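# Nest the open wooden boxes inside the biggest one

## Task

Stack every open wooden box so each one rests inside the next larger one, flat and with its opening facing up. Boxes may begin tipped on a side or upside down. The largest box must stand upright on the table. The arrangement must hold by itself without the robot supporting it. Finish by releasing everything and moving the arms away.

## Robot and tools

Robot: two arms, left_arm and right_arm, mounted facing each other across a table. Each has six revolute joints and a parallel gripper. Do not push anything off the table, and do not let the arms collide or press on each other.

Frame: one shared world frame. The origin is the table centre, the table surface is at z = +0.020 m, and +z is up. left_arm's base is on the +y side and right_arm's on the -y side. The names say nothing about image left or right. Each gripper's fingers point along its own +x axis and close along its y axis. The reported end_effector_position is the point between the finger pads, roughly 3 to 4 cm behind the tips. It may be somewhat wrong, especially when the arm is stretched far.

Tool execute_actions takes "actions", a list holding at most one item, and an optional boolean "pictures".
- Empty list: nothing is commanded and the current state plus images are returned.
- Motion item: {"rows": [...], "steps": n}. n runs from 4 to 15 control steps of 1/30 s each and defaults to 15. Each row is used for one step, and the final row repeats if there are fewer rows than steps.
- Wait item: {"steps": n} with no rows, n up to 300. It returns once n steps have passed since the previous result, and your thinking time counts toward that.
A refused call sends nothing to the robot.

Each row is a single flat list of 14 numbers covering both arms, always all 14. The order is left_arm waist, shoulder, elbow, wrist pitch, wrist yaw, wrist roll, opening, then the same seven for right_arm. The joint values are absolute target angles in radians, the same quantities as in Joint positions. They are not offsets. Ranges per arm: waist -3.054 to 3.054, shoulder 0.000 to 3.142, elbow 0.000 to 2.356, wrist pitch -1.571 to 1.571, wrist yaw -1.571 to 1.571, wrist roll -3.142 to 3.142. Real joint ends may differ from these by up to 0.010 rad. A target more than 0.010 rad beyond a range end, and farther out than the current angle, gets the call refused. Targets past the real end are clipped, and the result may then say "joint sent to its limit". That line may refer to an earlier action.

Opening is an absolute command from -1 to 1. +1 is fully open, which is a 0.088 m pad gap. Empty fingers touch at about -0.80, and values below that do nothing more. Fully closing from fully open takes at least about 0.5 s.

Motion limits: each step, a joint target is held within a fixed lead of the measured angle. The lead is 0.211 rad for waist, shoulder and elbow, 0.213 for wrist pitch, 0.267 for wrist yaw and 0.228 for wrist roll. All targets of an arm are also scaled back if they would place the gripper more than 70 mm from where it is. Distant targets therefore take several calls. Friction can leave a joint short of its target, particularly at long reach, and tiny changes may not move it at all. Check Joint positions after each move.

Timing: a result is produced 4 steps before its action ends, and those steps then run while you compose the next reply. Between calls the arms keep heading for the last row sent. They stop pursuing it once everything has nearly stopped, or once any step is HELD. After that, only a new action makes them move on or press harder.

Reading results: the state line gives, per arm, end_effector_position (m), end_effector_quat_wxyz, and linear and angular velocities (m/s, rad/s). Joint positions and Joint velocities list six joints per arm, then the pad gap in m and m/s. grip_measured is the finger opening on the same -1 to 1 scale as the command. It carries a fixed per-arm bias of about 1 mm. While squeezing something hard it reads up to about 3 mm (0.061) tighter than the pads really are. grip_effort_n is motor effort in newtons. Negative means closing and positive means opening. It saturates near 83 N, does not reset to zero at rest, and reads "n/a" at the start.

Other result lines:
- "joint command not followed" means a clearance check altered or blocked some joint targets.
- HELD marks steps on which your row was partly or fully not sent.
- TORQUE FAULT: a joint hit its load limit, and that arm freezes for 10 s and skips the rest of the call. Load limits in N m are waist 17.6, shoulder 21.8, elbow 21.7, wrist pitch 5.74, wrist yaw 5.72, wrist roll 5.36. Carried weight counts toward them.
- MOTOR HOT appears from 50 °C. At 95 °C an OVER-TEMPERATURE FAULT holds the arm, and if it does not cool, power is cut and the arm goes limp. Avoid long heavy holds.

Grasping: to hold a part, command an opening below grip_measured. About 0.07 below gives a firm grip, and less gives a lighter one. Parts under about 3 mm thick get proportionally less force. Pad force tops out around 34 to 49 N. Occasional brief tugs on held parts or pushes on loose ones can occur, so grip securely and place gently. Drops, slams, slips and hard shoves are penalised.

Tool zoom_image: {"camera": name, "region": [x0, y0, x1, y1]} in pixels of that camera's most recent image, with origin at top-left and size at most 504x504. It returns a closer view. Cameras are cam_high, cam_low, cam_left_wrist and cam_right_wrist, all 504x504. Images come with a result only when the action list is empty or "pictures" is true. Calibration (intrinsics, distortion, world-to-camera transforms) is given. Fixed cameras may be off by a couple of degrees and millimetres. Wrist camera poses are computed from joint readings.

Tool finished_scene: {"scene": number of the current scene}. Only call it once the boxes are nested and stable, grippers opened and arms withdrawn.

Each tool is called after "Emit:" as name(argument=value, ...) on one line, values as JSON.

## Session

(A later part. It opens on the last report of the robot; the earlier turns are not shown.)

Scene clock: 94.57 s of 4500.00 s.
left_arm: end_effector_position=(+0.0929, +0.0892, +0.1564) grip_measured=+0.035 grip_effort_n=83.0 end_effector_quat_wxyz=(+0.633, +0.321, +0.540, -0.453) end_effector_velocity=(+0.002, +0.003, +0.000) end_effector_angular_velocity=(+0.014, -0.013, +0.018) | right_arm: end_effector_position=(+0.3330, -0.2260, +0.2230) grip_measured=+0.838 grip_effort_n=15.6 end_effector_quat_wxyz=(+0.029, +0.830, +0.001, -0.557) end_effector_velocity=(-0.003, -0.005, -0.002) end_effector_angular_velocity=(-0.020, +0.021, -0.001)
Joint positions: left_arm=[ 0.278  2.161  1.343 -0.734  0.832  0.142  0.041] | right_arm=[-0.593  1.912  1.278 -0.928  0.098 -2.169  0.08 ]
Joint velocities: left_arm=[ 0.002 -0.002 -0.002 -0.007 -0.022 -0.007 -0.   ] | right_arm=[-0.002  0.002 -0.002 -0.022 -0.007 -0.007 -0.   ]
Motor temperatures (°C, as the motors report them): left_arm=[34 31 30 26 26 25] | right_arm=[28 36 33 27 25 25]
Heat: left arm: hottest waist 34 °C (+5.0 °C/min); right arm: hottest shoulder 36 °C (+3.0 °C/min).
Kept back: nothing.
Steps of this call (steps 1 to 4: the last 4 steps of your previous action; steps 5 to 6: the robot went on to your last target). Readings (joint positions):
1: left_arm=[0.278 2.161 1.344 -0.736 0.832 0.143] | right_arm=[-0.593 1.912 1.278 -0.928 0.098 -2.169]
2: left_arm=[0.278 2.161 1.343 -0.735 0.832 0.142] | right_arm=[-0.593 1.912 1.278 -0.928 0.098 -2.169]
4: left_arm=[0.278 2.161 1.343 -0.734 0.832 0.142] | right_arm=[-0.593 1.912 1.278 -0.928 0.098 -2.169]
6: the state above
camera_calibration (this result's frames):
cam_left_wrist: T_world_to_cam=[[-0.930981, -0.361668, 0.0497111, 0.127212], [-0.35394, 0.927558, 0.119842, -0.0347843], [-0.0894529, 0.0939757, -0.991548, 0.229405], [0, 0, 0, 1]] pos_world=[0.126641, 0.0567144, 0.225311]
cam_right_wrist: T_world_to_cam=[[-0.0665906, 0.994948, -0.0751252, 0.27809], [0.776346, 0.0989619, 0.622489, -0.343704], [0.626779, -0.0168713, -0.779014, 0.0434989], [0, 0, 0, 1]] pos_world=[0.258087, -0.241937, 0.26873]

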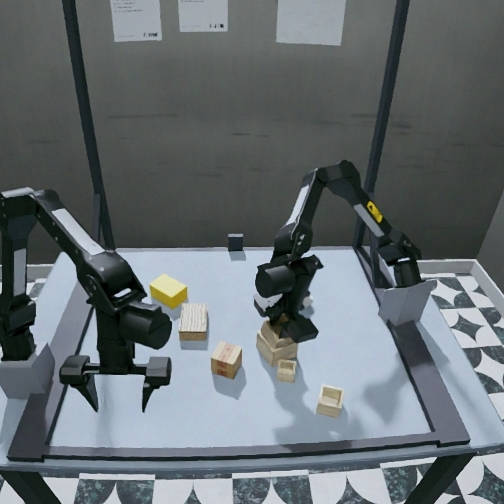

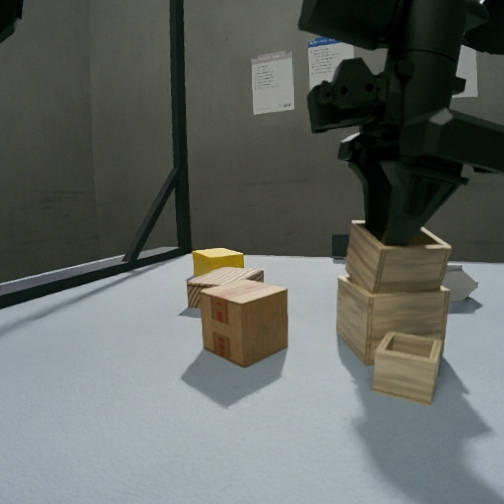

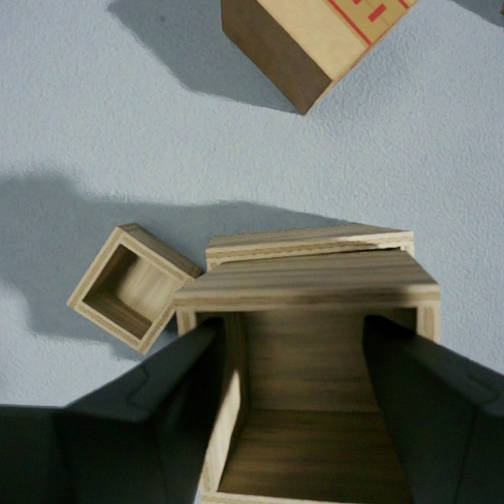

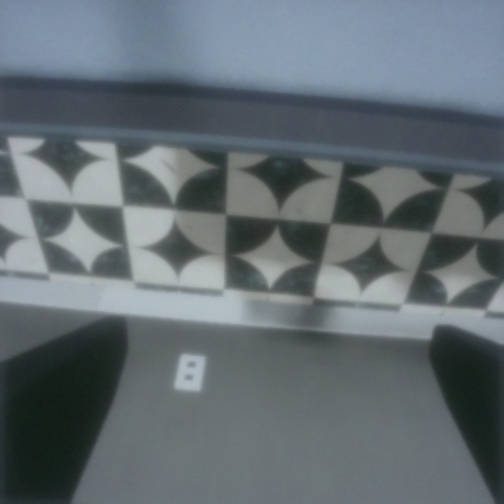

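Seems entering freely. Continue down.

Emit:
execute_actions(actions=[{"rows":[[0.265,2.185,1.335,-0.71,0.83,0.13,0.3,-0.593,1.912,1.278,-0.928,0.098,-2.169,0.84],[0.26,2.187,1.328,-0.695,0.83,0.122,0.3,-0.593,1.912,1.278,-0.928,0.098,-2.169,0.84],[0.255,2.189,1.32,-0.68,0.828,0.115,0.3,-0.593,1.912,1.278,-0.928,0.098,-2.169,0.84],[0.25,2.19,1.313,-0.66,0.827,0.105,0.3,-0.593,1.912,1.278,-0.928,0.098,-2.169,0.84]],"steps":15}])

Emit:
execute_actions(actions=[{"steps":6}], pictures=true)

Scene clock: 95.10 s of 4500.00 s.
left_arm: end_effector_position=(+0.0952, +0.0866, +0.1479) grip_measured=+0.035 grip_effort_n=83.0 end_effector_quat_wxyz=(+0.635, +0.318, +0.537, -0.456) end_effector_velocity=(-0.001, +0.006, -0.004) end_effector_angular_velocity=(+0.012, +0.002, +0.015) | right_arm: end_effector_position=(+0.3330, -0.2260, +0.2230) grip_measured=+0.838 grip_effort_n=15.1 end_effector_quat_wxyz=(+0.029, +0.830, +0.001, -0.557) end_effector_velocity=(-0.005, -0.003, -0.002) end_effector_angular_velocity=(-0.009, +0.030, +0.003)
Joint positions: left_arm=[ 0.265  2.172  1.324 -0.675  0.835  0.111  0.041] | right_arm=[-0.593  1.912  1.278 -0.928  0.098 -2.169  0.08 ]
Joint velocities: left_arm=[-0.002 -0.007 -0.027  0.007 -0.007 -0.007  0.   ] | right_arm=[-0.002 -0.002 -0.002 -0.022 -0.022 -0.007  0.   ]
Motor temperatures (°C, as the motors report them): left_arm=[34 31 30 26 26 25] | right_arm=[28 36 33 27 25 25]
Heat: left arm: hottest waist 34 °C (+5.1 °C/min); right arm: hottest shoulder 36 °C (+3.0 °C/min).
Steps of this call (steps 1 to 5: the robot went on to your last target; steps 6 to 16: the first 11 steps of this action). Readings (joint positions):
6: left_arm=[0.278 2.162 1.342 -0.731 0.832 0.140] | right_arm=[-0.593 1.912 1.278 -0.928 0.098 -2.169]
7: left_arm=[0.276 2.164 1.341 -0.725 0.832 0.137] | right_arm=[-0.593 1.912 1.278 -0.928 0.098 -2.169]
9: left_arm=[0.269 2.169 1.336 -0.704 0.832 0.128] | right_arm=[-0.593 1.912 1.278 -0.928 0.098 -2.169]
13: left_arm=[0.265 2.172 1.327 -0.679 0.833 0.114] | right_arm=[-0.593 1.912 1.278 -0.928 0.098 -2.169]
16: the state above

Scene clock: 95.30 s of 4500.00 s.
left_arm: end_effector_position=(+0.0955, +0.0866, +0.1477) grip_measured=+0.035 grip_effort_n=83.0 end_effector_quat_wxyz=(+0.635, +0.317, +0.537, -0.456) end_effector_velocity=(-0.002, +0.000, -0.001) end_effector_angular_velocity=(-0.004, +0.007, +0.002) | right_arm: end_effector_position=(+0.3330, -0.2260, +0.2230) grip_measured=+0.838 grip_effort_n=15.1 end_effector_quat_wxyz=(+0.029, +0.830, +0.001, -0.557) end_effector_velocity=(-0.003, -0.006, -0.004) end_effector_angular_velocity=(-0.024, +0.023, -0.002)
Joint positions: left_arm=[ 0.265  2.172  1.323 -0.671  0.836  0.108  0.041] | right_arm=[-0.593  1.912  1.278 -0.928  0.098 -2.169  0.08 ]
Joint velocities: left_arm=[-0.002 -0.002 -0.007  0.007  0.007 -0.007 -0.   ] | right_arm=[-0.002  0.002 -0.007 -0.022 -0.007 -0.007 -0.   ]
Motor temperatures (°C, as the motors report them): left_arm=[34 31 30 26 26 25] | right_arm=[28 36 33 27 25 25]
Heat: left arm: hottest waist 34 °C (+5.1 °C/min); right arm: hottest shoulder 36 °C (+3.0 °C/min).
Kept back: nothing.
Steps of this call (steps 1 to 4: the last 4 steps of your previous action; steps 5 to 6: the robot went on to your last target). Readings (joint positions):
1: left_arm=[0.265 2.172 1.324 -0.674 0.835 0.110] | right_arm=[-0.593 1.912 1.278 -0.928 0.098 -2.169]
2: left_arm=[0.265 2.172 1.323 -0.673 0.835 0.110] | right_arm=[-0.593 1.912 1.278 -0.928 0.098 -2.169]
4: left_arm=[0.265 2.172 1.323 -0.672 0.835 0.109] | right_arm=[-0.593 1.912 1.278 -0.928 0.098 -2.169]
6: the state above
camera_calibration (this result's frames):
cam_left_wrist: T_world_to_cam=[[-0.930659, -0.362139, 0.0522492, 0.128765], [-0.355284, 0.928554, 0.107524, -0.02862], [-0.0874547, 0.0815046, -0.992829, 0.222399], [0, 0, 0, 1]] pos_world=[0.129118, 0.0550797, 0.217153]
cam_right_wrist: T_world_to_cam=[[-0.0665906, 0.994948, -0.0751252, 0.27809], [0.776346, 0.0989619, 0.622489, -0.343704], [0.626779, -0.0168713, -0.779014, 0.0434989], [0, 0, 0, 1]] pos_world=[0.258087, -0.241937, 0.26873]

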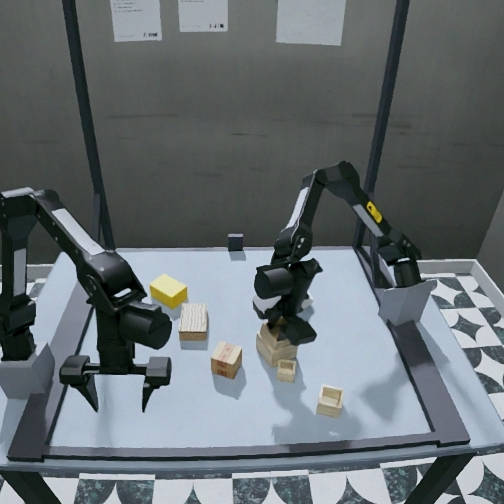

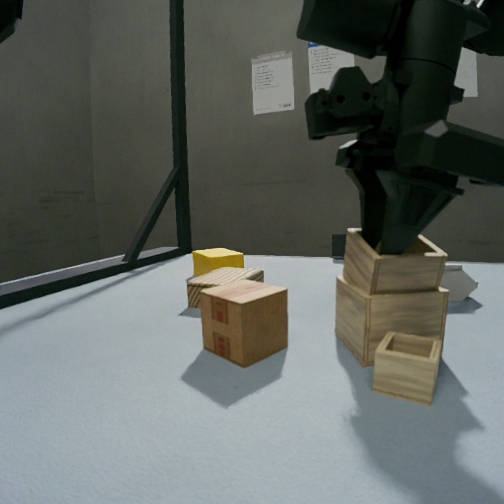

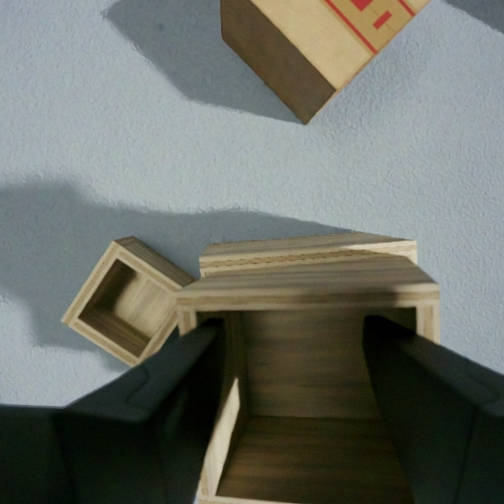

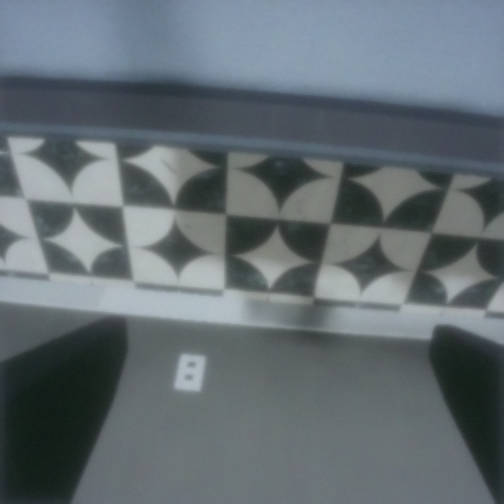

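B looks partly inserted and upright. Release.

Emit:
execute_actions(actions=[{"rows":[[0.265,2.172,1.323,-0.671,0.836,0.108,-0.8,-0.593,1.912,1.278,-0.928,0.098,-2.169,0.84]],"steps":15}])

Emit:
execute_actions(actions=[{"steps":8}], pictures=true)

Scene clock: 95.73 s of 4500.00 s.
left_arm: end_effector_position=(+0.0947, +0.0865, +0.1468) grip_measured=-0.734 grip_effort_n=-18.4 end_effector_quat_wxyz=(+0.634, +0.318, +0.537, -0.456) end_effector_velocity=(-0.002, +0.004, -0.001) end_effector_angular_velocity=(+0.018, +0.007, +0.021) | right_arm: end_effector_position=(+0.3330, -0.2260, +0.2230) grip_measured=+0.838 grip_effort_n=15.1 end_effector_quat_wxyz=(+0.029, +0.830, +0.001, -0.557) end_effector_velocity=(-0.003, -0.003, +0.002) end_effector_angular_velocity=(+0.000, +0.025, +0.001)
Joint positions: left_arm=[ 0.262  2.172  1.322 -0.67   0.835  0.108  0.003] | right_arm=[-0.593  1.912  1.278 -0.928  0.098 -2.169  0.08 ]
Joint velocities: left_arm=[-0.002 -0.002 -0.002 -0.022 -0.007 -0.007 -0.024] | right_arm=[-0.007 -0.007  0.002 -0.022 -0.022 -0.007 -0.   ]
Motor temperatures (°C, as the motors report them): left_arm=[34 31 30 26 26 25] | right_arm=[28 36 33 27 25 25]
Heat: left arm: hottest waist 34 °C (+5.0 °C/min); right arm: hottest shoulder 36 °C (+3.0 °C/min).
Steps of this call (steps 1 to 2: the robot went on to your last target; steps 3 to 13: the first 11 steps of this action). Readings (joint positions):
3: left_arm=[0.265 2.172 1.322 -0.670 0.836 0.108] | right_arm=[-0.593 1.912 1.278 -0.928 0.098 -2.169]
4: left_arm=[0.266 2.172 1.322 -0.666 0.836 0.108] | right_arm=[-0.593 1.912 1.278 -0.928 0.098 -2.169]
6: left_arm=[0.264 2.172 1.322 -0.667 0.835 0.108] | right_arm=[-0.593 1.912 1.278 -0.928 0.098 -2.169]
10: left_arm=[0.262 2.172 1.322 -0.669 0.835 0.108] | right_arm=[-0.593 1.912 1.278 -0.928 0.098 -2.169]
13: the state above

Scene clock: 96.00 s of 4500.00 s.
left_arm: end_effector_position=(+0.0947, +0.0865, +0.1468) grip_measured=-0.788 grip_effort_n=-44.4 end_effector_quat_wxyz=(+0.634, +0.318, +0.537, -0.456) end_effector_velocity=(+0.002, +0.003, +0.000) end_effector_angular_velocity=(+0.014, -0.017, +0.004) | right_arm: end_effector_position=(+0.3330, -0.2260, +0.2230) grip_measured=+0.838 grip_effort_n=15.6 end_effector_quat_wxyz=(+0.029, +0.830, +0.001, -0.557) end_effector_velocity=(+0.003, +0.002, -0.000) end_effector_angular_velocity=(+0.011, -0.002, +0.019)
Joint positions: left_arm=[ 0.262  2.172  1.322 -0.67   0.835  0.108  0.   ] | right_arm=[-0.593  1.912  1.278 -0.928  0.098 -2.169  0.08 ]
Joint velocities: left_arm=[ 0.002 -0.002 -0.002 -0.007 -0.022  0.007 -0.   ] | right_arm=[-0.007  0.002 -0.002  0.022 -0.007 -0.022 -0.   ]
Motor temperatures (°C, as the motors report them): left_arm=[34 31 30 26 26 25] | right_arm=[28 36 33 27 25 25]
Heat: left arm: hottest waist 34 °C (+5.0 °C/min); right arm: hottest shoulder 36 °C (+3.0 °C/min).
Kept back: nothing.
Steps of this call (steps 1 to 4: the last 4 steps of your previous action; steps 5 to 8: the robot went on to your last target). Readings (joint positions):
1: left_arm=[0.262 2.172 1.322 -0.670 0.835 0.108] | right_arm=[-0.593 1.912 1.278 -0.928 0.098 -2.169]
2: left_arm=[0.262 2.172 1.322 -0.670 0.835 0.108] | right_arm=[-0.593 1.912 1.278 -0.928 0.098 -2.169]
4: left_arm=[0.262 2.172 1.322 -0.670 0.835 0.108] | right_arm=[-0.593 1.912 1.278 -0.928 0.098 -2.169]
8: the state above
camera_calibration (this result's frames):
cam_left_wrist: T_world_to_cam=[[-0.931427, -0.360213, 0.0518619, 0.128014], [-0.353209, 0.929101, 0.109613, -0.0292074], [-0.0876691, 0.0837789, -0.99262, 0.221183], [0, 0, 0, 1]] pos_world=[0.12831, 0.0547184, 0.216113]
cam_right_wrist: T_world_to_cam=[[-0.0665906, 0.994948, -0.0751252, 0.27809], [0.776346, 0.0989619, 0.622489, -0.343704], [0.626779, -0.0168713, -0.779014, 0.0434989], [0, 0, 0, 1]] pos_world=[0.258087, -0.241937, 0.26873]

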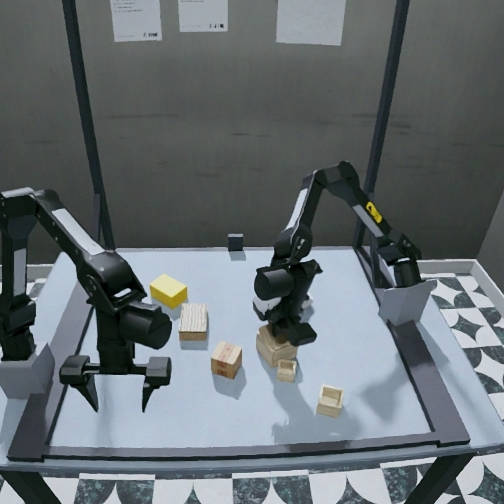

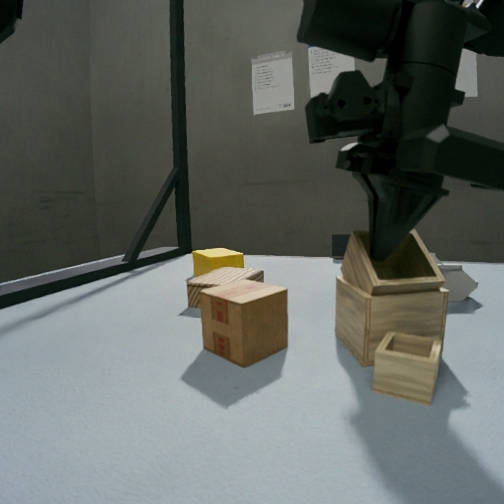

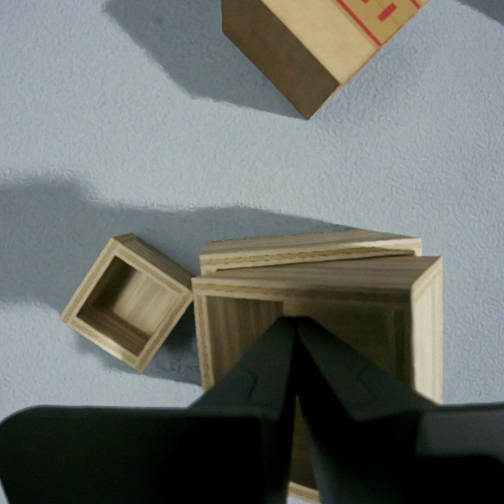

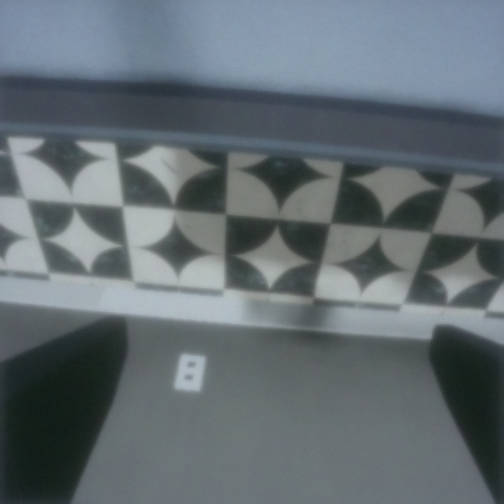

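Emit:
execute_actions(actions=[{"rows":[[0.323,2.125,1.391,-0.86,0.837,0.205,-0.8,-0.593,1.912,1.278,-0.928,0.098,-2.169,0.84]],"steps":15}])

Emit:
execute_actions(actions=[{"rows":[[0.13,2.125,1.391,-0.86,0.837,0.205,-0.8,-0.593,1.912,1.278,-0.928,0.098,-2.169,0.84]],"steps":15}])

Emit:
execute_actions(actions=[{"steps":6}], pictures=true)

Scene clock: 96.67 s of 4500.00 s.
left_arm: end_effector_position=(+0.0899, +0.0935, +0.1799) grip_measured=-0.788 grip_effort_n=-66.3 end_effector_quat_wxyz=(+0.633, +0.317, +0.543, -0.452) end_effector_velocity=(-0.009, +0.010, +0.001) end_effector_angular_velocity=(+0.061, +0.021, +0.021) | right_arm: end_effector_position=(+0.3330, -0.2260, +0.2230) grip_measured=+0.838 grip_effort_n=15.1 end_effector_quat_wxyz=(+0.029, +0.830, +0.001, -0.557) end_effector_velocity=(-0.000, +0.001, +0.002) end_effector_angular_velocity=(+0.012, +0.000, +0.009)
Joint positions: left_arm=[ 0.32   2.135  1.382 -0.847  0.835  0.197  0.   ] | right_arm=[-0.593  1.912  1.278 -0.928  0.098 -2.169  0.08 ]
Joint velocities: left_arm=[-0.002 -0.007  0.017 -0.11  -0.022  0.037  0.   ] | right_arm=[-0.002 -0.007 -0.002  0.007 -0.007 -0.007  0.   ]
Motor temperatures (°C, as the motors report them): left_arm=[34 31 30 26 26 25] | right_arm=[28 36 33 27 25 25]
Heat: left arm: hottest waist 34 °C (+5.0 °C/min); right arm: hottest shoulder 36 °C (+3.0 °C/min).
Steps of this call (steps 1 to 9: the robot went on to your last target; steps 10 to 20: the first 11 steps of this action). Readings (joint positions):
10: left_arm=[0.263 2.172 1.327 -0.690 0.835 0.119] | right_arm=[-0.593 1.912 1.278 -0.928 0.098 -2.169]
11: left_arm=[0.269 2.171 1.339 -0.736 0.835 0.139] | right_arm=[-0.593 1.912 1.278 -0.928 0.098 -2.169]
13: left_arm=[0.289 2.162 1.353 -0.789 0.835 0.165] | right_arm=[-0.593 1.912 1.278 -0.928 0.098 -2.169]
17: left_arm=[0.318 2.141 1.377 -0.834 0.835 0.189] | right_arm=[-0.593 1.912 1.278 -0.928 0.098 -2.169]
20: the state above

Scene clock: 97.17 s of 4500.00 s.
left_arm: end_effector_position=(+0.0331, +0.0783, +0.1289) grip_measured=-0.788 grip_effort_n=-65.8 end_effector_quat_wxyz=(+0.563, +0.384, +0.561, -0.470) end_effector_velocity=(+0.013, +0.003, +0.014) end_effector_angular_velocity=(-0.029, -0.001, +0.064) | right_arm: end_effector_position=(+0.3330, -0.2260, +0.2230) grip_measured=+0.838 grip_effort_n=14.7 end_effector_quat_wxyz=(+0.029, +0.830, +0.001, -0.557) end_effector_velocity=(+0.001, +0.000, -0.001) end_effector_angular_velocity=(-0.005, -0.007, +0.008)
Joint positions: left_arm=[ 0.122  2.135  1.387 -0.859  0.837  0.202  0.   ] | right_arm=[-0.593  1.912  1.278 -0.928  0.098 -2.169  0.08 ]
Joint velocities: left_arm=[ 0.051 -0.002 -0.002 -0.007  0.007 -0.022  0.   ] | right_arm=[ 0.002  0.002 -0.002  0.007  0.007 -0.007 -0.   ]
Motor temperatures (°C, as the motors report them): left_arm=[34 31 30 26 26 25] | right_arm=[28 36 33 27 25 25]
Heat: left arm: hottest waist 34 °C (+5.1 °C/min); right arm: hottest shoulder 36 °C (+2.0 °C/min).
Steps of this call (steps 1 to 4: the last 4 steps of your previous action; steps 5 to 15: the first 11 steps of this action). Readings (joint positions):
5: left_arm=[0.316 2.135 1.383 -0.856 0.834 0.200] | right_arm=[-0.593 1.912 1.278 -0.928 0.098 -2.169]
6: left_arm=[0.299 2.135 1.384 -0.856 0.833 0.200] | right_arm=[-0.593 1.912 1.278 -0.928 0.098 -2.169]
8: left_arm=[0.236 2.135 1.386 -0.855 0.830 0.201] | right_arm=[-0.593 1.912 1.278 -0.928 0.098 -2.169]
12: left_arm=[0.134 2.135 1.387 -0.859 0.838 0.202] | right_arm=[-0.593 1.912 1.278 -0.928 0.098 -2.169]
15: the state above

Scene clock: 97.37 s of 4500.00 s.
left_arm: end_effector_position=(+0.0352, +0.0786, +0.1306) grip_measured=-0.788 grip_effort_n=-66.3 end_effector_quat_wxyz=(+0.565, +0.382, +0.561, -0.470) end_effector_velocity=(+0.001, +0.001, +0.000) end_effector_angular_velocity=(+0.013, -0.019, -0.006) | right_arm: end_effector_position=(+0.3330, -0.2260, +0.2230) grip_measured=+0.838 grip_effort_n=15.1 end_effector_quat_wxyz=(+0.029, +0.830, +0.001, -0.557) end_effector_velocity=(-0.002, -0.002, -0.001) end_effector_angular_velocity=(+0.010, +0.022, -0.012)
Joint positions: left_arm=[ 0.129  2.135  1.387 -0.859  0.837  0.202  0.   ] | right_arm=[-0.593  1.912  1.278 -0.928  0.098 -2.169  0.08 ]
Joint velocities: left_arm=[-0.002 -0.002  0.002 -0.007 -0.022  0.007  0.   ] | right_arm=[-0.007 -0.002 -0.002 -0.007 -0.022  0.007 -0.   ]
Motor temperatures (°C, as the motors report them): left_arm=[34 31 30 26 26 25] | right_arm=[28 36 33 27 25 25]
Heat: left arm: hottest waist 34 °C (+5.1 °C/min); right arm: hottest shoulder 36 °C (+2.0 °C/min).
Kept back: nothing.
Steps of this call (steps 1 to 4: the last 4 steps of your previous action; steps 5 to 6: the robot went on to your last target). Readings (joint positions):
1: left_arm=[0.124 2.135 1.387 -0.859 0.838 0.202] | right_arm=[-0.593 1.912 1.278 -0.928 0.098 -2.169]
2: left_arm=[0.126 2.135 1.387 -0.859 0.838 0.202] | right_arm=[-0.593 1.912 1.278 -0.928 0.098 -2.169]
4: left_arm=[0.129 2.135 1.387 -0.859 0.837 0.202] | right_arm=[-0.593 1.912 1.278 -0.928 0.098 -2.169]
6: the state above
camera_calibration (this result's frames):
cam_left_wrist: T_world_to_cam=[[-0.968628, -0.240109, 0.0640938, 0.0608373], [-0.217358, 0.943558, 0.249907, -0.0653727], [-0.120481, 0.228135, -0.966146, 0.186955], [0, 0, 0, 1]] pos_world=[0.067244, 0.0336394, 0.193064]
cam_right_wrist: T_world_to_cam=[[-0.0665906, 0.994948, -0.0751252, 0.27809], [0.776346, 0.0989619, 0.622489, -0.343704], [0.626779, -0.0168713, -0.779014, 0.0434989], [0, 0, 0, 1]] pos_world=[0.258087, -0.241937, 0.26873]

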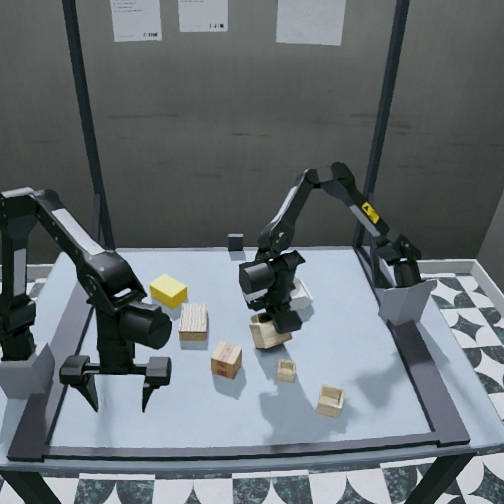

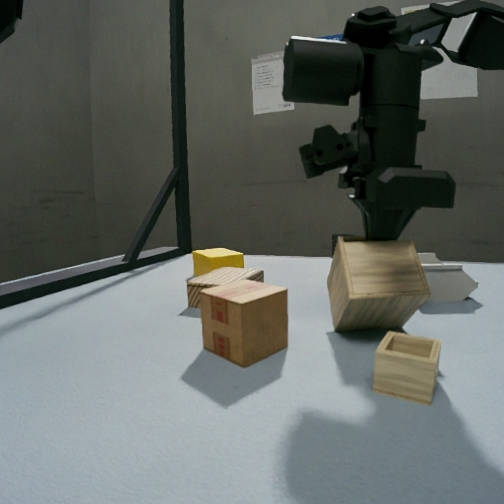

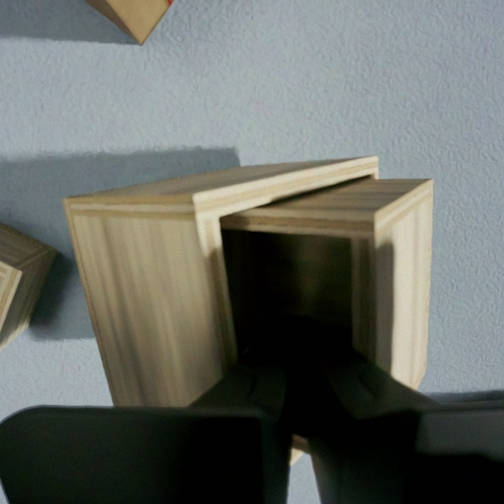

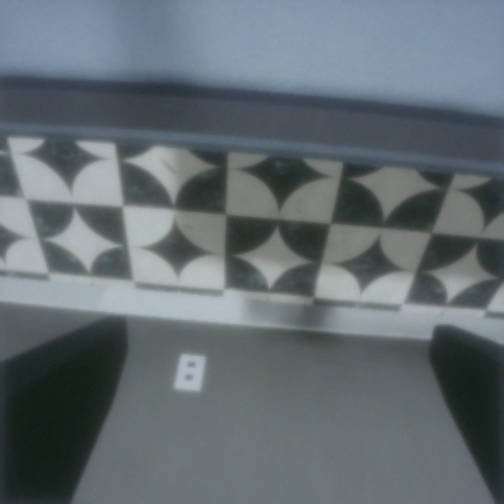

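Emit:
execute_actions(actions=[{"rows":[[0.14,2.135,1.387,-0.859,0.837,0.202,-0.8,-0.593,1.912,1.278,-0.928,0.098,-2.169,0.84],[0.15,2.135,1.387,-0.859,0.837,0.202,-0.8,-0.593,1.912,1.278,-0.928,0.098,-2.169,0.84],[0.16,2.135,1.387,-0.859,0.837,0.202,-0.8,-0.593,1.912,1.278,-0.928,0.098,-2.169,0.84],[0.17,2.135,1.387,-0.859,0.837,0.202,-0.8,-0.593,1.912,1.278,-0.928,0.098,-2.169,0.84],[0.18,2.135,1.387,-0.859,0.837,0.202,-0.8,-0.593,1.912,1.278,-0.928,0.098,-2.169,0.84],[0.19,2.135,1.387,-0.859,0.837,0.202,-0.8,-0.593,1.912,1.278,-0.928,0.098,-2.169,0.84],[0.2,2.135,1.387,-0.859,0.837,0.202,-0.8,-0.593,1.912,1.278,-0.928,0.098,-2.169,0.84],[0.21,2.135,1.387,-0.859,0.837,0.202,-0.8,-0.593,1.912,1.278,-0.928,0.098,-2.169,0.84],[0.22,2.135,1.387,-0.859,0.837,0.202,-0.8,-0.593,1.912,1.278,-0.928,0.098,-2.169,0.84],[0.23,2.135,1.387,-0.859,0.837,0.202,-0.8,-0.593,1.912,1.278,-0.928,0.098,-2.169,0.84],[0.24,2.135,1.387,-0.859,0.837,0.202,-0.8,-0.593,1.912,1.278,-0.928,0.098,-2.169,0.84]],"steps":15}])

Emit:
execute_actions(actions=[{"steps":10}], pictures=true)

Scene clock: 98.10 s of 4500.00 s.
left_arm: end_effector_position=(+0.0553, +0.0825, +0.1489) grip_measured=-0.788 grip_effort_n=-65.8 end_effector_quat_wxyz=(+0.590, +0.359, +0.555, -0.464) end_effector_velocity=(+0.089, +0.021, +0.081) end_effector_angular_velocity=(-0.194, -0.079, +0.248) | right_arm: end_effector_position=(+0.3330, -0.2260, +0.2230) grip_measured=+0.838 grip_effort_n=15.6 end_effector_quat_wxyz=(+0.029, +0.830, +0.001, -0.557) end_effector_velocity=(-0.001, -0.004, -0.002) end_effector_angular_velocity=(+0.002, +0.026, -0.004)
Joint positions: left_arm=[ 0.199  2.135  1.387 -0.859  0.837  0.202  0.   ] | right_arm=[-0.593  1.912  1.278 -0.928  0.098 -2.169  0.08 ]
Joint velocities: left_arm=[ 0.31  -0.002 -0.002  0.007 -0.007 -0.022 -0.001] | right_arm=[-0.012 -0.002 -0.007 -0.007 -0.022 -0.007 -0.   ]
Motor temperatures (°C, as the motors report them): left_arm=[34 31 30 26 26 25] | right_arm=[28 36 33 27 25 25]
Heat: left arm: hottest waist 34 °C (+5.1 °C/min); right arm: hottest shoulder 36 °C (+2.0 °C/min).
Steps of this call (steps 1 to 11: the robot went on to your last target; steps 12 to 22: the first 11 steps of this action). Readings (joint positions):
12: left_arm=[0.129 2.135 1.387 -0.859 0.837 0.202] | right_arm=[-0.593 1.912 1.278 -0.928 0.098 -2.169]
13: left_arm=[0.130 2.135 1.387 -0.859 0.837 0.202] | right_arm=[-0.593 1.912 1.278 -0.928 0.098 -2.169]
15: left_arm=[0.135 2.135 1.387 -0.859 0.837 0.202] | right_arm=[-0.593 1.912 1.278 -0.928 0.098 -2.169]
19: left_arm=[0.167 2.135 1.387 -0.859 0.837 0.202] | right_arm=[-0.593 1.912 1.278 -0.928 0.098 -2.169]
22: the state above

Scene clock: 98.43 s of 4500.00 s.
left_arm: end_effector_position=(+0.0655, +0.0853, +0.1583) grip_measured=-0.788 grip_effort_n=-66.3 end_effector_quat_wxyz=(+0.603, +0.347, +0.552, -0.460) end_effector_velocity=(+0.000, -0.000, -0.000) end_effector_angular_velocity=(+0.001, -0.010, -0.013) | right_arm: end_effector_position=(+0.3330, -0.2260, +0.2230) grip_measured=+0.838 grip_effort_n=15.1 end_effector_quat_wxyz=(+0.029, +0.830, +0.001, -0.557) end_effector_velocity=(-0.004, -0.004, -0.003) end_effector_angular_velocity=(-0.022, +0.020, +0.004)
Joint positions: left_arm=[ 0.235  2.135  1.387 -0.859  0.836  0.202  0.   ] | right_arm=[-0.593  1.912  1.278 -0.928  0.098 -2.169  0.08 ]
Joint velocities: left_arm=[-0.002 -0.002 -0.002  0.007 -0.007  0.007 -0.   ] | right_arm=[ 0.002  0.002 -0.002 -0.022 -0.007 -0.007 -0.   ]
Motor temperatures (°C, as the motors report them): left_arm=[34 31 30 26 26 25] | right_arm=[28 36 33 27 25 25]
Heat: left arm: hottest waist 34 °C (+5.0 °C/min); right arm: hottest shoulder 36 °C (+2.0 °C/min).
Kept back: nothing.
Steps of this call (steps 1 to 4: the last 4 steps of your previous action; steps 5 to 10: the robot went on to your last target). Readings (joint positions):
1: left_arm=[0.210 2.135 1.387 -0.859 0.836 0.202] | right_arm=[-0.593 1.912 1.278 -0.928 0.098 -2.169]
2: left_arm=[0.219 2.135 1.387 -0.859 0.836 0.202] | right_arm=[-0.593 1.912 1.278 -0.928 0.098 -2.169]
4: left_arm=[0.231 2.135 1.387 -0.859 0.836 0.202] | right_arm=[-0.593 1.912 1.278 -0.928 0.098 -2.169]
8: left_arm=[0.235 2.135 1.387 -0.859 0.836 0.202] | right_arm=[-0.593 1.912 1.278 -0.928 0.098 -2.169]
10: the state above
camera_calibration (this result's frames):
cam_left_wrist: T_world_to_cam=[[-0.948412, -0.311684, 0.0580396, 0.0957788], [-0.297037, 0.937551, 0.181018, -0.0553818], [-0.110835, 0.15444, -0.981766, 0.223901], [0, 0, 0, 1]] pos_world=[0.0992035, 0.0471967, 0.224284]
cam_right_wrist: T_world_to_cam=[[-0.0665906, 0.994948, -0.0751252, 0.27809], [0.776346, 0.0989619, 0.622489, -0.343704], [0.626779, -0.0168713, -0.779014, 0.0434989], [0, 0, 0, 1]] pos_world=[0.258087, -0.241937, 0.26873]

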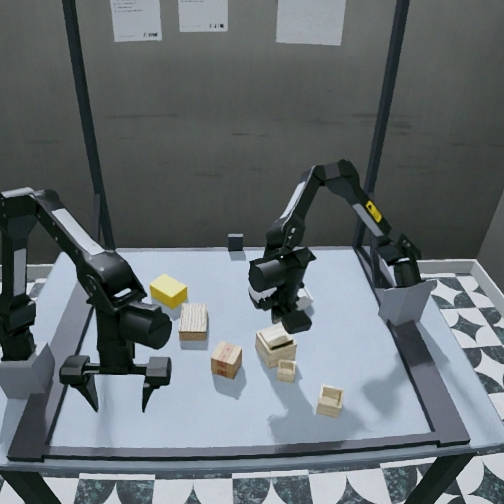

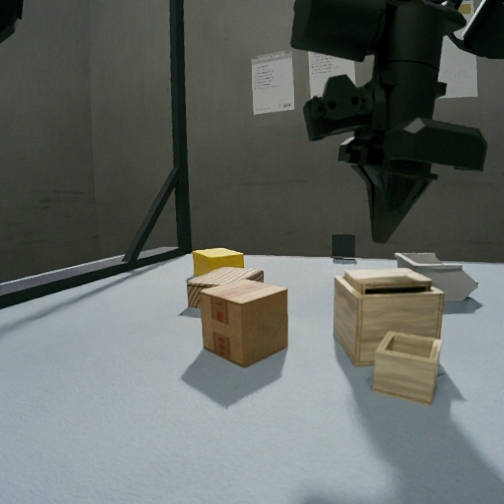

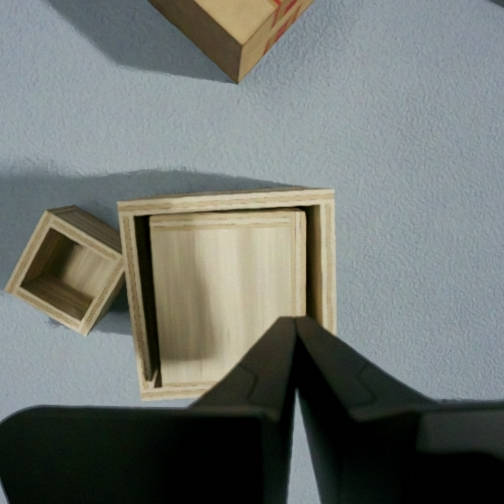

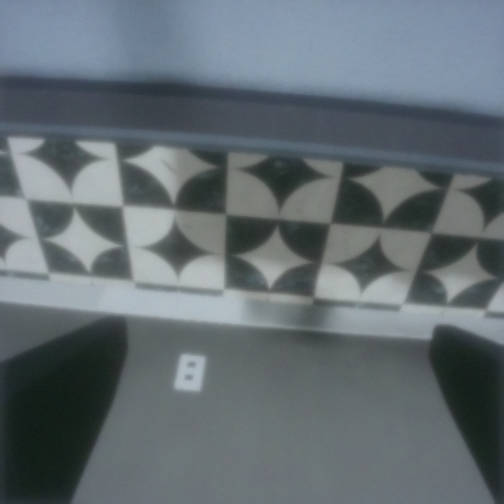

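Emit:
execute_actions(actions=[{"rows":[[0.4,2.135,1.387,-0.859,0.837,0.202,-0.8,-0.593,1.912,1.278,-0.928,0.098,-2.169,0.84],[0.4,2.135,1.387,-0.859,0.837,0.202,-0.8,-0.593,1.912,1.278,-0.928,0.098,-2.169,0.84],[0.4,2.135,1.387,-0.859,0.837,0.202,-0.8,-0.593,1.912,1.278,-0.928,0.098,-2.169,0.84],[0.4,2.135,1.387,-0.859,0.837,0.202,-0.8,-0.593,1.912,1.278,-0.928,0.098,-2.169,0.84],[0.4,2.135,1.387,-0.859,0.837,0.202,-0.8,-0.593,1.912,1.278,-0.928,0.098,-2.169,0.84],[0.35,2.17,1.33,-0.72,0.826,0.13,-0.8,-0.593,1.912,1.278,-0.928,0.098,-2.169,0.84],[0.35,2.17,1.33,-0.72,0.826,0.13,-0.8,-0.593,1.912,1.278,-0.928,0.098,-2.169,0.84],[0.3,2.21,1.271,-0.575,0.816,0.057,-0.8,-0.593,1.912,1.278,-0.928,0.098,-2.169,0.84]],"steps":15}])

Emit:
execute_actions(actions=[{"steps":15}], pictures=true)

Scene clock: 100.47 s of 4500.00 s.
left_arm: end_effector_position=(+0.1173, +0.0960, +0.1667) grip_measured=-0.788 grip_effort_n=-65.8 end_effector_quat_wxyz=(+0.662, +0.293, +0.528, -0.444) end_effector_velocity=(-0.039, +0.034, -0.311) end_effector_angular_velocity=(+0.438, +0.283, +0.077) | right_arm: end_effector_position=(+0.3330, -0.2260, +0.2230) grip_measured=+0.838 grip_effort_n=14.7 end_effector_quat_wxyz=(+0.029, +0.830, +0.001, -0.557) end_effector_velocity=(-0.000, -0.000, -0.001) end_effector_angular_velocity=(+0.004, +0.005, +0.006)
Joint positions: left_arm=[ 0.339  2.171  1.318 -0.663  0.826  0.103  0.   ] | right_arm=[-0.593  1.912  1.278 -0.928  0.098 -2.169  0.08 ]
Joint velocities: left_arm=[-0.53   0.359 -0.383  0.564 -0.051 -0.359 -0.   ] | right_arm=[-0.002 -0.002 -0.007  0.007 -0.007 -0.007 -0.   ]
Motor temperatures (°C, as the motors report them): left_arm=[35 31 30 26 26 25] | right_arm=[28 36 33 27 25 25]
Heat: left arm: hottest waist 35 °C (+5.0 °C/min); right arm: hottest shoulder 36 °C (+2.0 °C/min).
Steps of this call (steps 1 to 30: the robot went on to your last target; steps 31 to 50: nothing new was sent; steps 51 to 61: the first 11 steps of this action). Readings (joint positions):
51: left_arm=[0.239 2.135 1.387 -0.859 0.838 0.202] | right_arm=[-0.593 1.912 1.278 -0.928 0.098 -2.169]
52: left_arm=[0.255 2.135 1.387 -0.859 0.840 0.202] | right_arm=[-0.593 1.912 1.278 -0.928 0.098 -2.169]
54: left_arm=[0.313 2.135 1.387 -0.859 0.840 0.202] | right_arm=[-0.593 1.912 1.278 -0.928 0.098 -2.169]
58: left_arm=[0.381 2.142 1.361 -0.774 0.832 0.159] | right_arm=[-0.593 1.912 1.278 -0.928 0.098 -2.169]
61: the state above

Scene clock: 100.97 s of 4500.00 s.
left_arm: end_effector_position=(+0.1177, +0.0979, +0.1405) grip_measured=-0.788 grip_effort_n=-66.3 end_effector_quat_wxyz=(+0.657, +0.296, +0.536, -0.439) end_effector_velocity=(+0.001, -0.002, +0.001) end_effector_angular_velocity=(-0.003, -0.006, +0.013) | right_arm: end_effector_position=(+0.3330, -0.2260, +0.2230) grip_measured=+0.838 grip_effort_n=14.7 end_effector_quat_wxyz=(+0.029, +0.830, +0.001, -0.557) end_effector_velocity=(-0.003, -0.000, +0.000) end_effector_angular_velocity=(+0.012, +0.020, -0.006)
Joint positions: left_arm=[ 0.297  2.203  1.276 -0.578  0.82   0.061  0.   ] | right_arm=[-0.593  1.912  1.278 -0.928  0.098 -2.169  0.08 ]
Joint velocities: left_arm=[-0.002 -0.002  0.002  0.007 -0.007 -0.022 -0.   ] | right_arm=[-0.002 -0.007 -0.002 -0.007 -0.022  0.007 -0.   ]
Motor temperatures (°C, as the motors report them): left_arm=[35 31 30 26 26 25] | right_arm=[28 36 33 27 25 25]
Heat: left arm: hottest waist 35 °C (+5.0 °C/min); right arm: hottest shoulder 36 °C (+2.0 °C/min).
Kept back: nothing.
Steps of this call (steps 1 to 4: the last 4 steps of your previous action; steps 5 to 15: the robot went on to your last target). Readings (joint positions):
1: left_arm=[0.322 2.183 1.305 -0.646 0.824 0.093] | right_arm=[-0.593 1.912 1.278 -0.928 0.098 -2.169]
2: left_arm=[0.308 2.192 1.295 -0.631 0.823 0.085] | right_arm=[-0.593 1.912 1.278 -0.928 0.098 -2.169]
4: left_arm=[0.294 2.202 1.282 -0.610 0.822 0.074] | right_arm=[-0.593 1.912 1.278 -0.928 0.098 -2.169]
8: left_arm=[0.295 2.203 1.278 -0.585 0.821 0.065] | right_arm=[-0.593 1.912 1.278 -0.928 0.098 -2.169]
15: the state above
camera_calibration (this result's frames):
cam_left_wrist: T_world_to_cam=[[-0.906641, -0.419464, 0.0453028, 0.157672], [-0.415174, 0.906123, 0.0810703, -0.017464], [-0.075056, 0.054693, -0.995678, 0.217791], [0, 0, 0, 1]] pos_world=[0.152048, 0.0700505, 0.211123]
cam_right_wrist: T_world_to_cam=[[-0.0665906, 0.994948, -0.0751252, 0.27809], [0.776346, 0.0989619, 0.622489, -0.343704], [0.626779, -0.0168713, -0.779014, 0.0434989], [0, 0, 0, 1]] pos_world=[0.258087, -0.241937, 0.26873]

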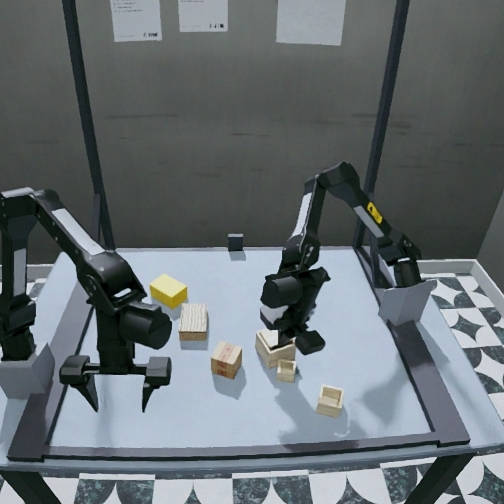

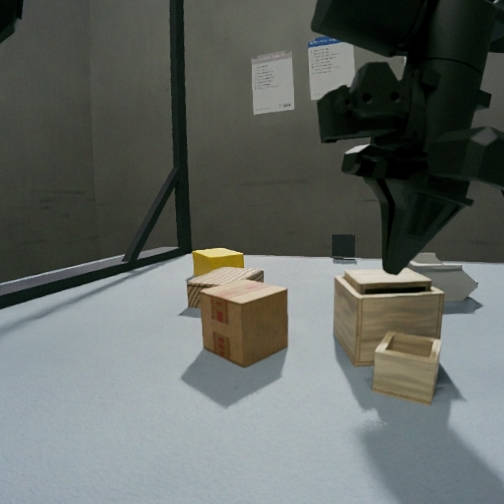

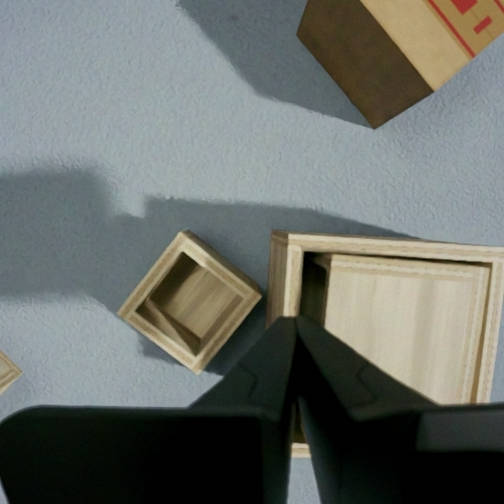

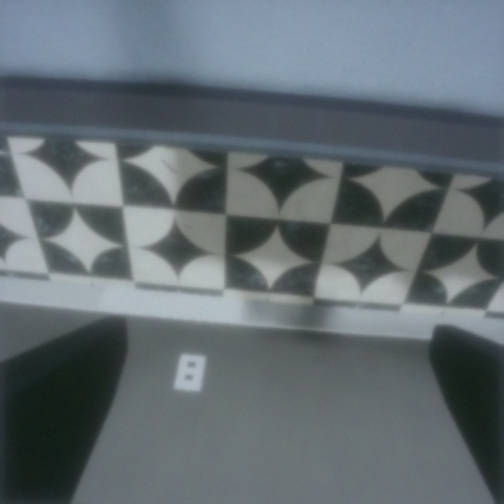

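Emit:
execute_actions(actions=[{"rows":[[0.275,2.203,1.276,-0.578,0.82,0.061,-0.8,-0.593,1.912,1.278,-0.928,0.098,-2.169,0.84],[0.275,2.203,1.276,-0.578,0.82,0.061,-0.8,-0.593,1.912,1.278,-0.928,0.098,-2.169,0.84],[0.275,2.203,1.276,-0.578,0.82,0.061,-0.8,-0.593,1.912,1.278,-0.928,0.098,-2.169,0.84],[0.275,2.203,1.276,-0.578,0.82,0.061,-0.8,-0.593,1.912,1.278,-0.928,0.098,-2.169,0.84],[0.275,2.203,1.276,-0.578,0.82,0.061,-0.8,-0.593,1.912,1.278,-0.928,0.098,-2.169,0.84],[0.26,2.22,1.256,-0.53,0.816,0.036,-0.8,-0.593,1.912,1.278,-0.928,0.098,-2.169,0.84]],"steps":15}])

Emit:
execute_actions(actions=[{"steps":10}], pictures=true)

Scene clock: 101.63 s of 4500.00 s.
left_arm: end_effector_position=(+0.1116, +0.0933, +0.1302) grip_measured=-0.788 grip_effort_n=-66.3 end_effector_quat_wxyz=(+0.651, +0.305, +0.534, -0.444) end_effector_velocity=(+0.013, +0.004, +0.001) end_effector_angular_velocity=(-0.003, -0.053, +0.036) | right_arm: end_effector_position=(+0.3330, -0.2260, +0.2230) grip_measured=+0.838 grip_effort_n=15.1 end_effector_quat_wxyz=(+0.029, +0.830, +0.001, -0.557) end_effector_velocity=(-0.004, +0.000, -0.001) end_effector_angular_velocity=(+0.001, +0.023, +0.011)
Joint positions: left_arm=[ 0.264  2.206  1.266 -0.543  0.819  0.044  0.   ] | right_arm=[-0.593  1.912  1.278 -0.928  0.098 -2.169  0.08 ]
Joint velocities: left_arm=[ 0.012 -0.002 -0.022  0.051 -0.051 -0.037 -0.   ] | right_arm=[ 0.002 -0.002 -0.002 -0.007 -0.022 -0.007  0.   ]
Motor temperatures (°C, as the motors report them): left_arm=[35 31 30 26 26 25] | right_arm=[28 36 33 27 25 25]
Heat: left arm: hottest waist 35 °C (+5.0 °C/min); right arm: hottest shoulder 36 °C (+2.0 °C/min).
Steps of this call (steps 1 to 9: the robot went on to your last target; steps 10 to 20: the first 11 steps of this action). Readings (joint positions):
10: left_arm=[0.296 2.203 1.276 -0.577 0.820 0.060] | right_arm=[-0.593 1.912 1.278 -0.928 0.098 -2.169]
11: left_arm=[0.294 2.203 1.276 -0.577 0.820 0.060] | right_arm=[-0.593 1.912 1.278 -0.928 0.098 -2.169]
13: left_arm=[0.287 2.203 1.276 -0.577 0.820 0.060] | right_arm=[-0.593 1.912 1.278 -0.928 0.098 -2.169]
17: left_arm=[0.271 2.204 1.270 -0.555 0.820 0.051] | right_arm=[-0.593 1.912 1.278 -0.928 0.098 -2.169]
20: the state above

Scene clock: 101.97 s of 4500.00 s.
left_arm: end_effector_position=(+0.1126, +0.0931, +0.1295) grip_measured=-0.788 grip_effort_n=-66.3 end_effector_quat_wxyz=(+0.653, +0.304, +0.533, -0.444) end_effector_velocity=(-0.002, +0.003, -0.003) end_effector_angular_velocity=(+0.007, +0.021, +0.029) | right_arm: end_effector_position=(+0.3330, -0.2260, +0.2230) grip_measured=+0.838 grip_effort_n=15.6 end_effector_quat_wxyz=(+0.029, +0.830, +0.001, -0.557) end_effector_velocity=(+0.000, +0.001, +0.002) end_effector_angular_velocity=(+0.003, -0.012, +0.011)
Joint positions: left_arm=[ 0.264  2.207  1.263 -0.533  0.818  0.039  0.   ] | right_arm=[-0.593  1.912  1.278 -0.928  0.098 -2.169  0.08 ]
Joint velocities: left_arm=[-0.002  0.002 -0.007 -0.007  0.007 -0.022 -0.   ] | right_arm=[ 0.002 -0.007 -0.002  0.007  0.007 -0.007 -0.   ]
Motor temperatures (°C, as the motors report them): left_arm=[35 31 30 26 26 25] | right_arm=[28 36 33 27 25 25]
Heat: left arm: hottest waist 35 °C (+5.0 °C/min); right arm: hottest shoulder 36 °C (+2.0 °C/min).
Kept back: nothing.
Steps of this call (steps 1 to 4: the last 4 steps of your previous action; steps 5 to 10: the robot went on to your last target). Readings (joint positions):
1: left_arm=[0.264 2.206 1.265 -0.540 0.818 0.043] | right_arm=[-0.593 1.912 1.278 -0.928 0.098 -2.169]
2: left_arm=[0.264 2.206 1.265 -0.538 0.818 0.042] | right_arm=[-0.593 1.912 1.278 -0.928 0.098 -2.169]
4: left_arm=[0.264 2.207 1.264 -0.535 0.818 0.041] | right_arm=[-0.593 1.912 1.278 -0.928 0.098 -2.169]
8: left_arm=[0.264 2.207 1.263 -0.533 0.818 0.040] | right_arm=[-0.593 1.912 1.278 -0.928 0.098 -2.169]
10: the state above
camera_calibration (this result's frames):
cam_left_wrist: T_world_to_cam=[[-0.915464, -0.400268, 0.0413682, 0.151247], [-0.395984, 0.914379, 0.0843091, -0.0177133], [-0.0715725, 0.0608007, -0.995581, 0.205742], [0, 0, 0, 1]] pos_world=[0.146172, 0.0642268, 0.200069]
cam_right_wrist: T_world_to_cam=[[-0.0665906, 0.994948, -0.0751252, 0.27809], [0.776346, 0.0989619, 0.622489, -0.343704], [0.626779, -0.0168713, -0.779014, 0.0434989], [0, 0, 0, 1]] pos_world=[0.258087, -0.241937, 0.26873]

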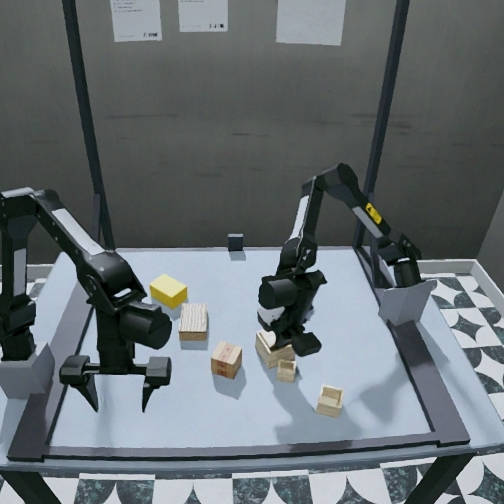

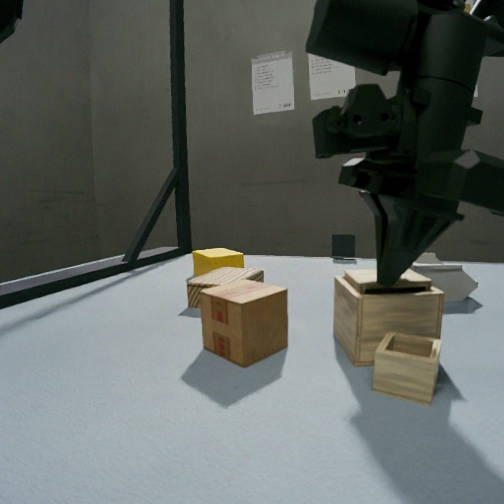

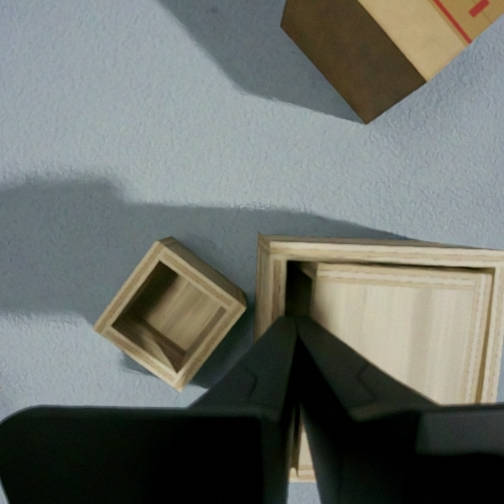

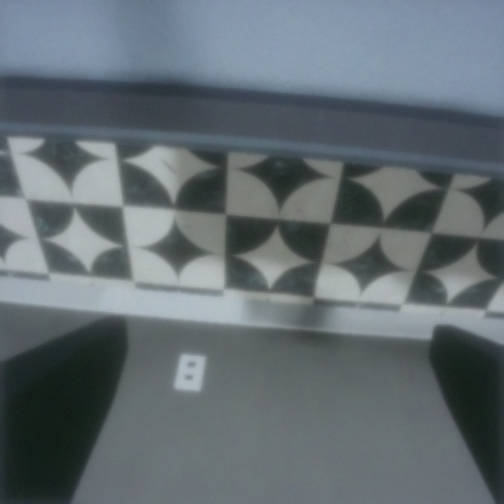

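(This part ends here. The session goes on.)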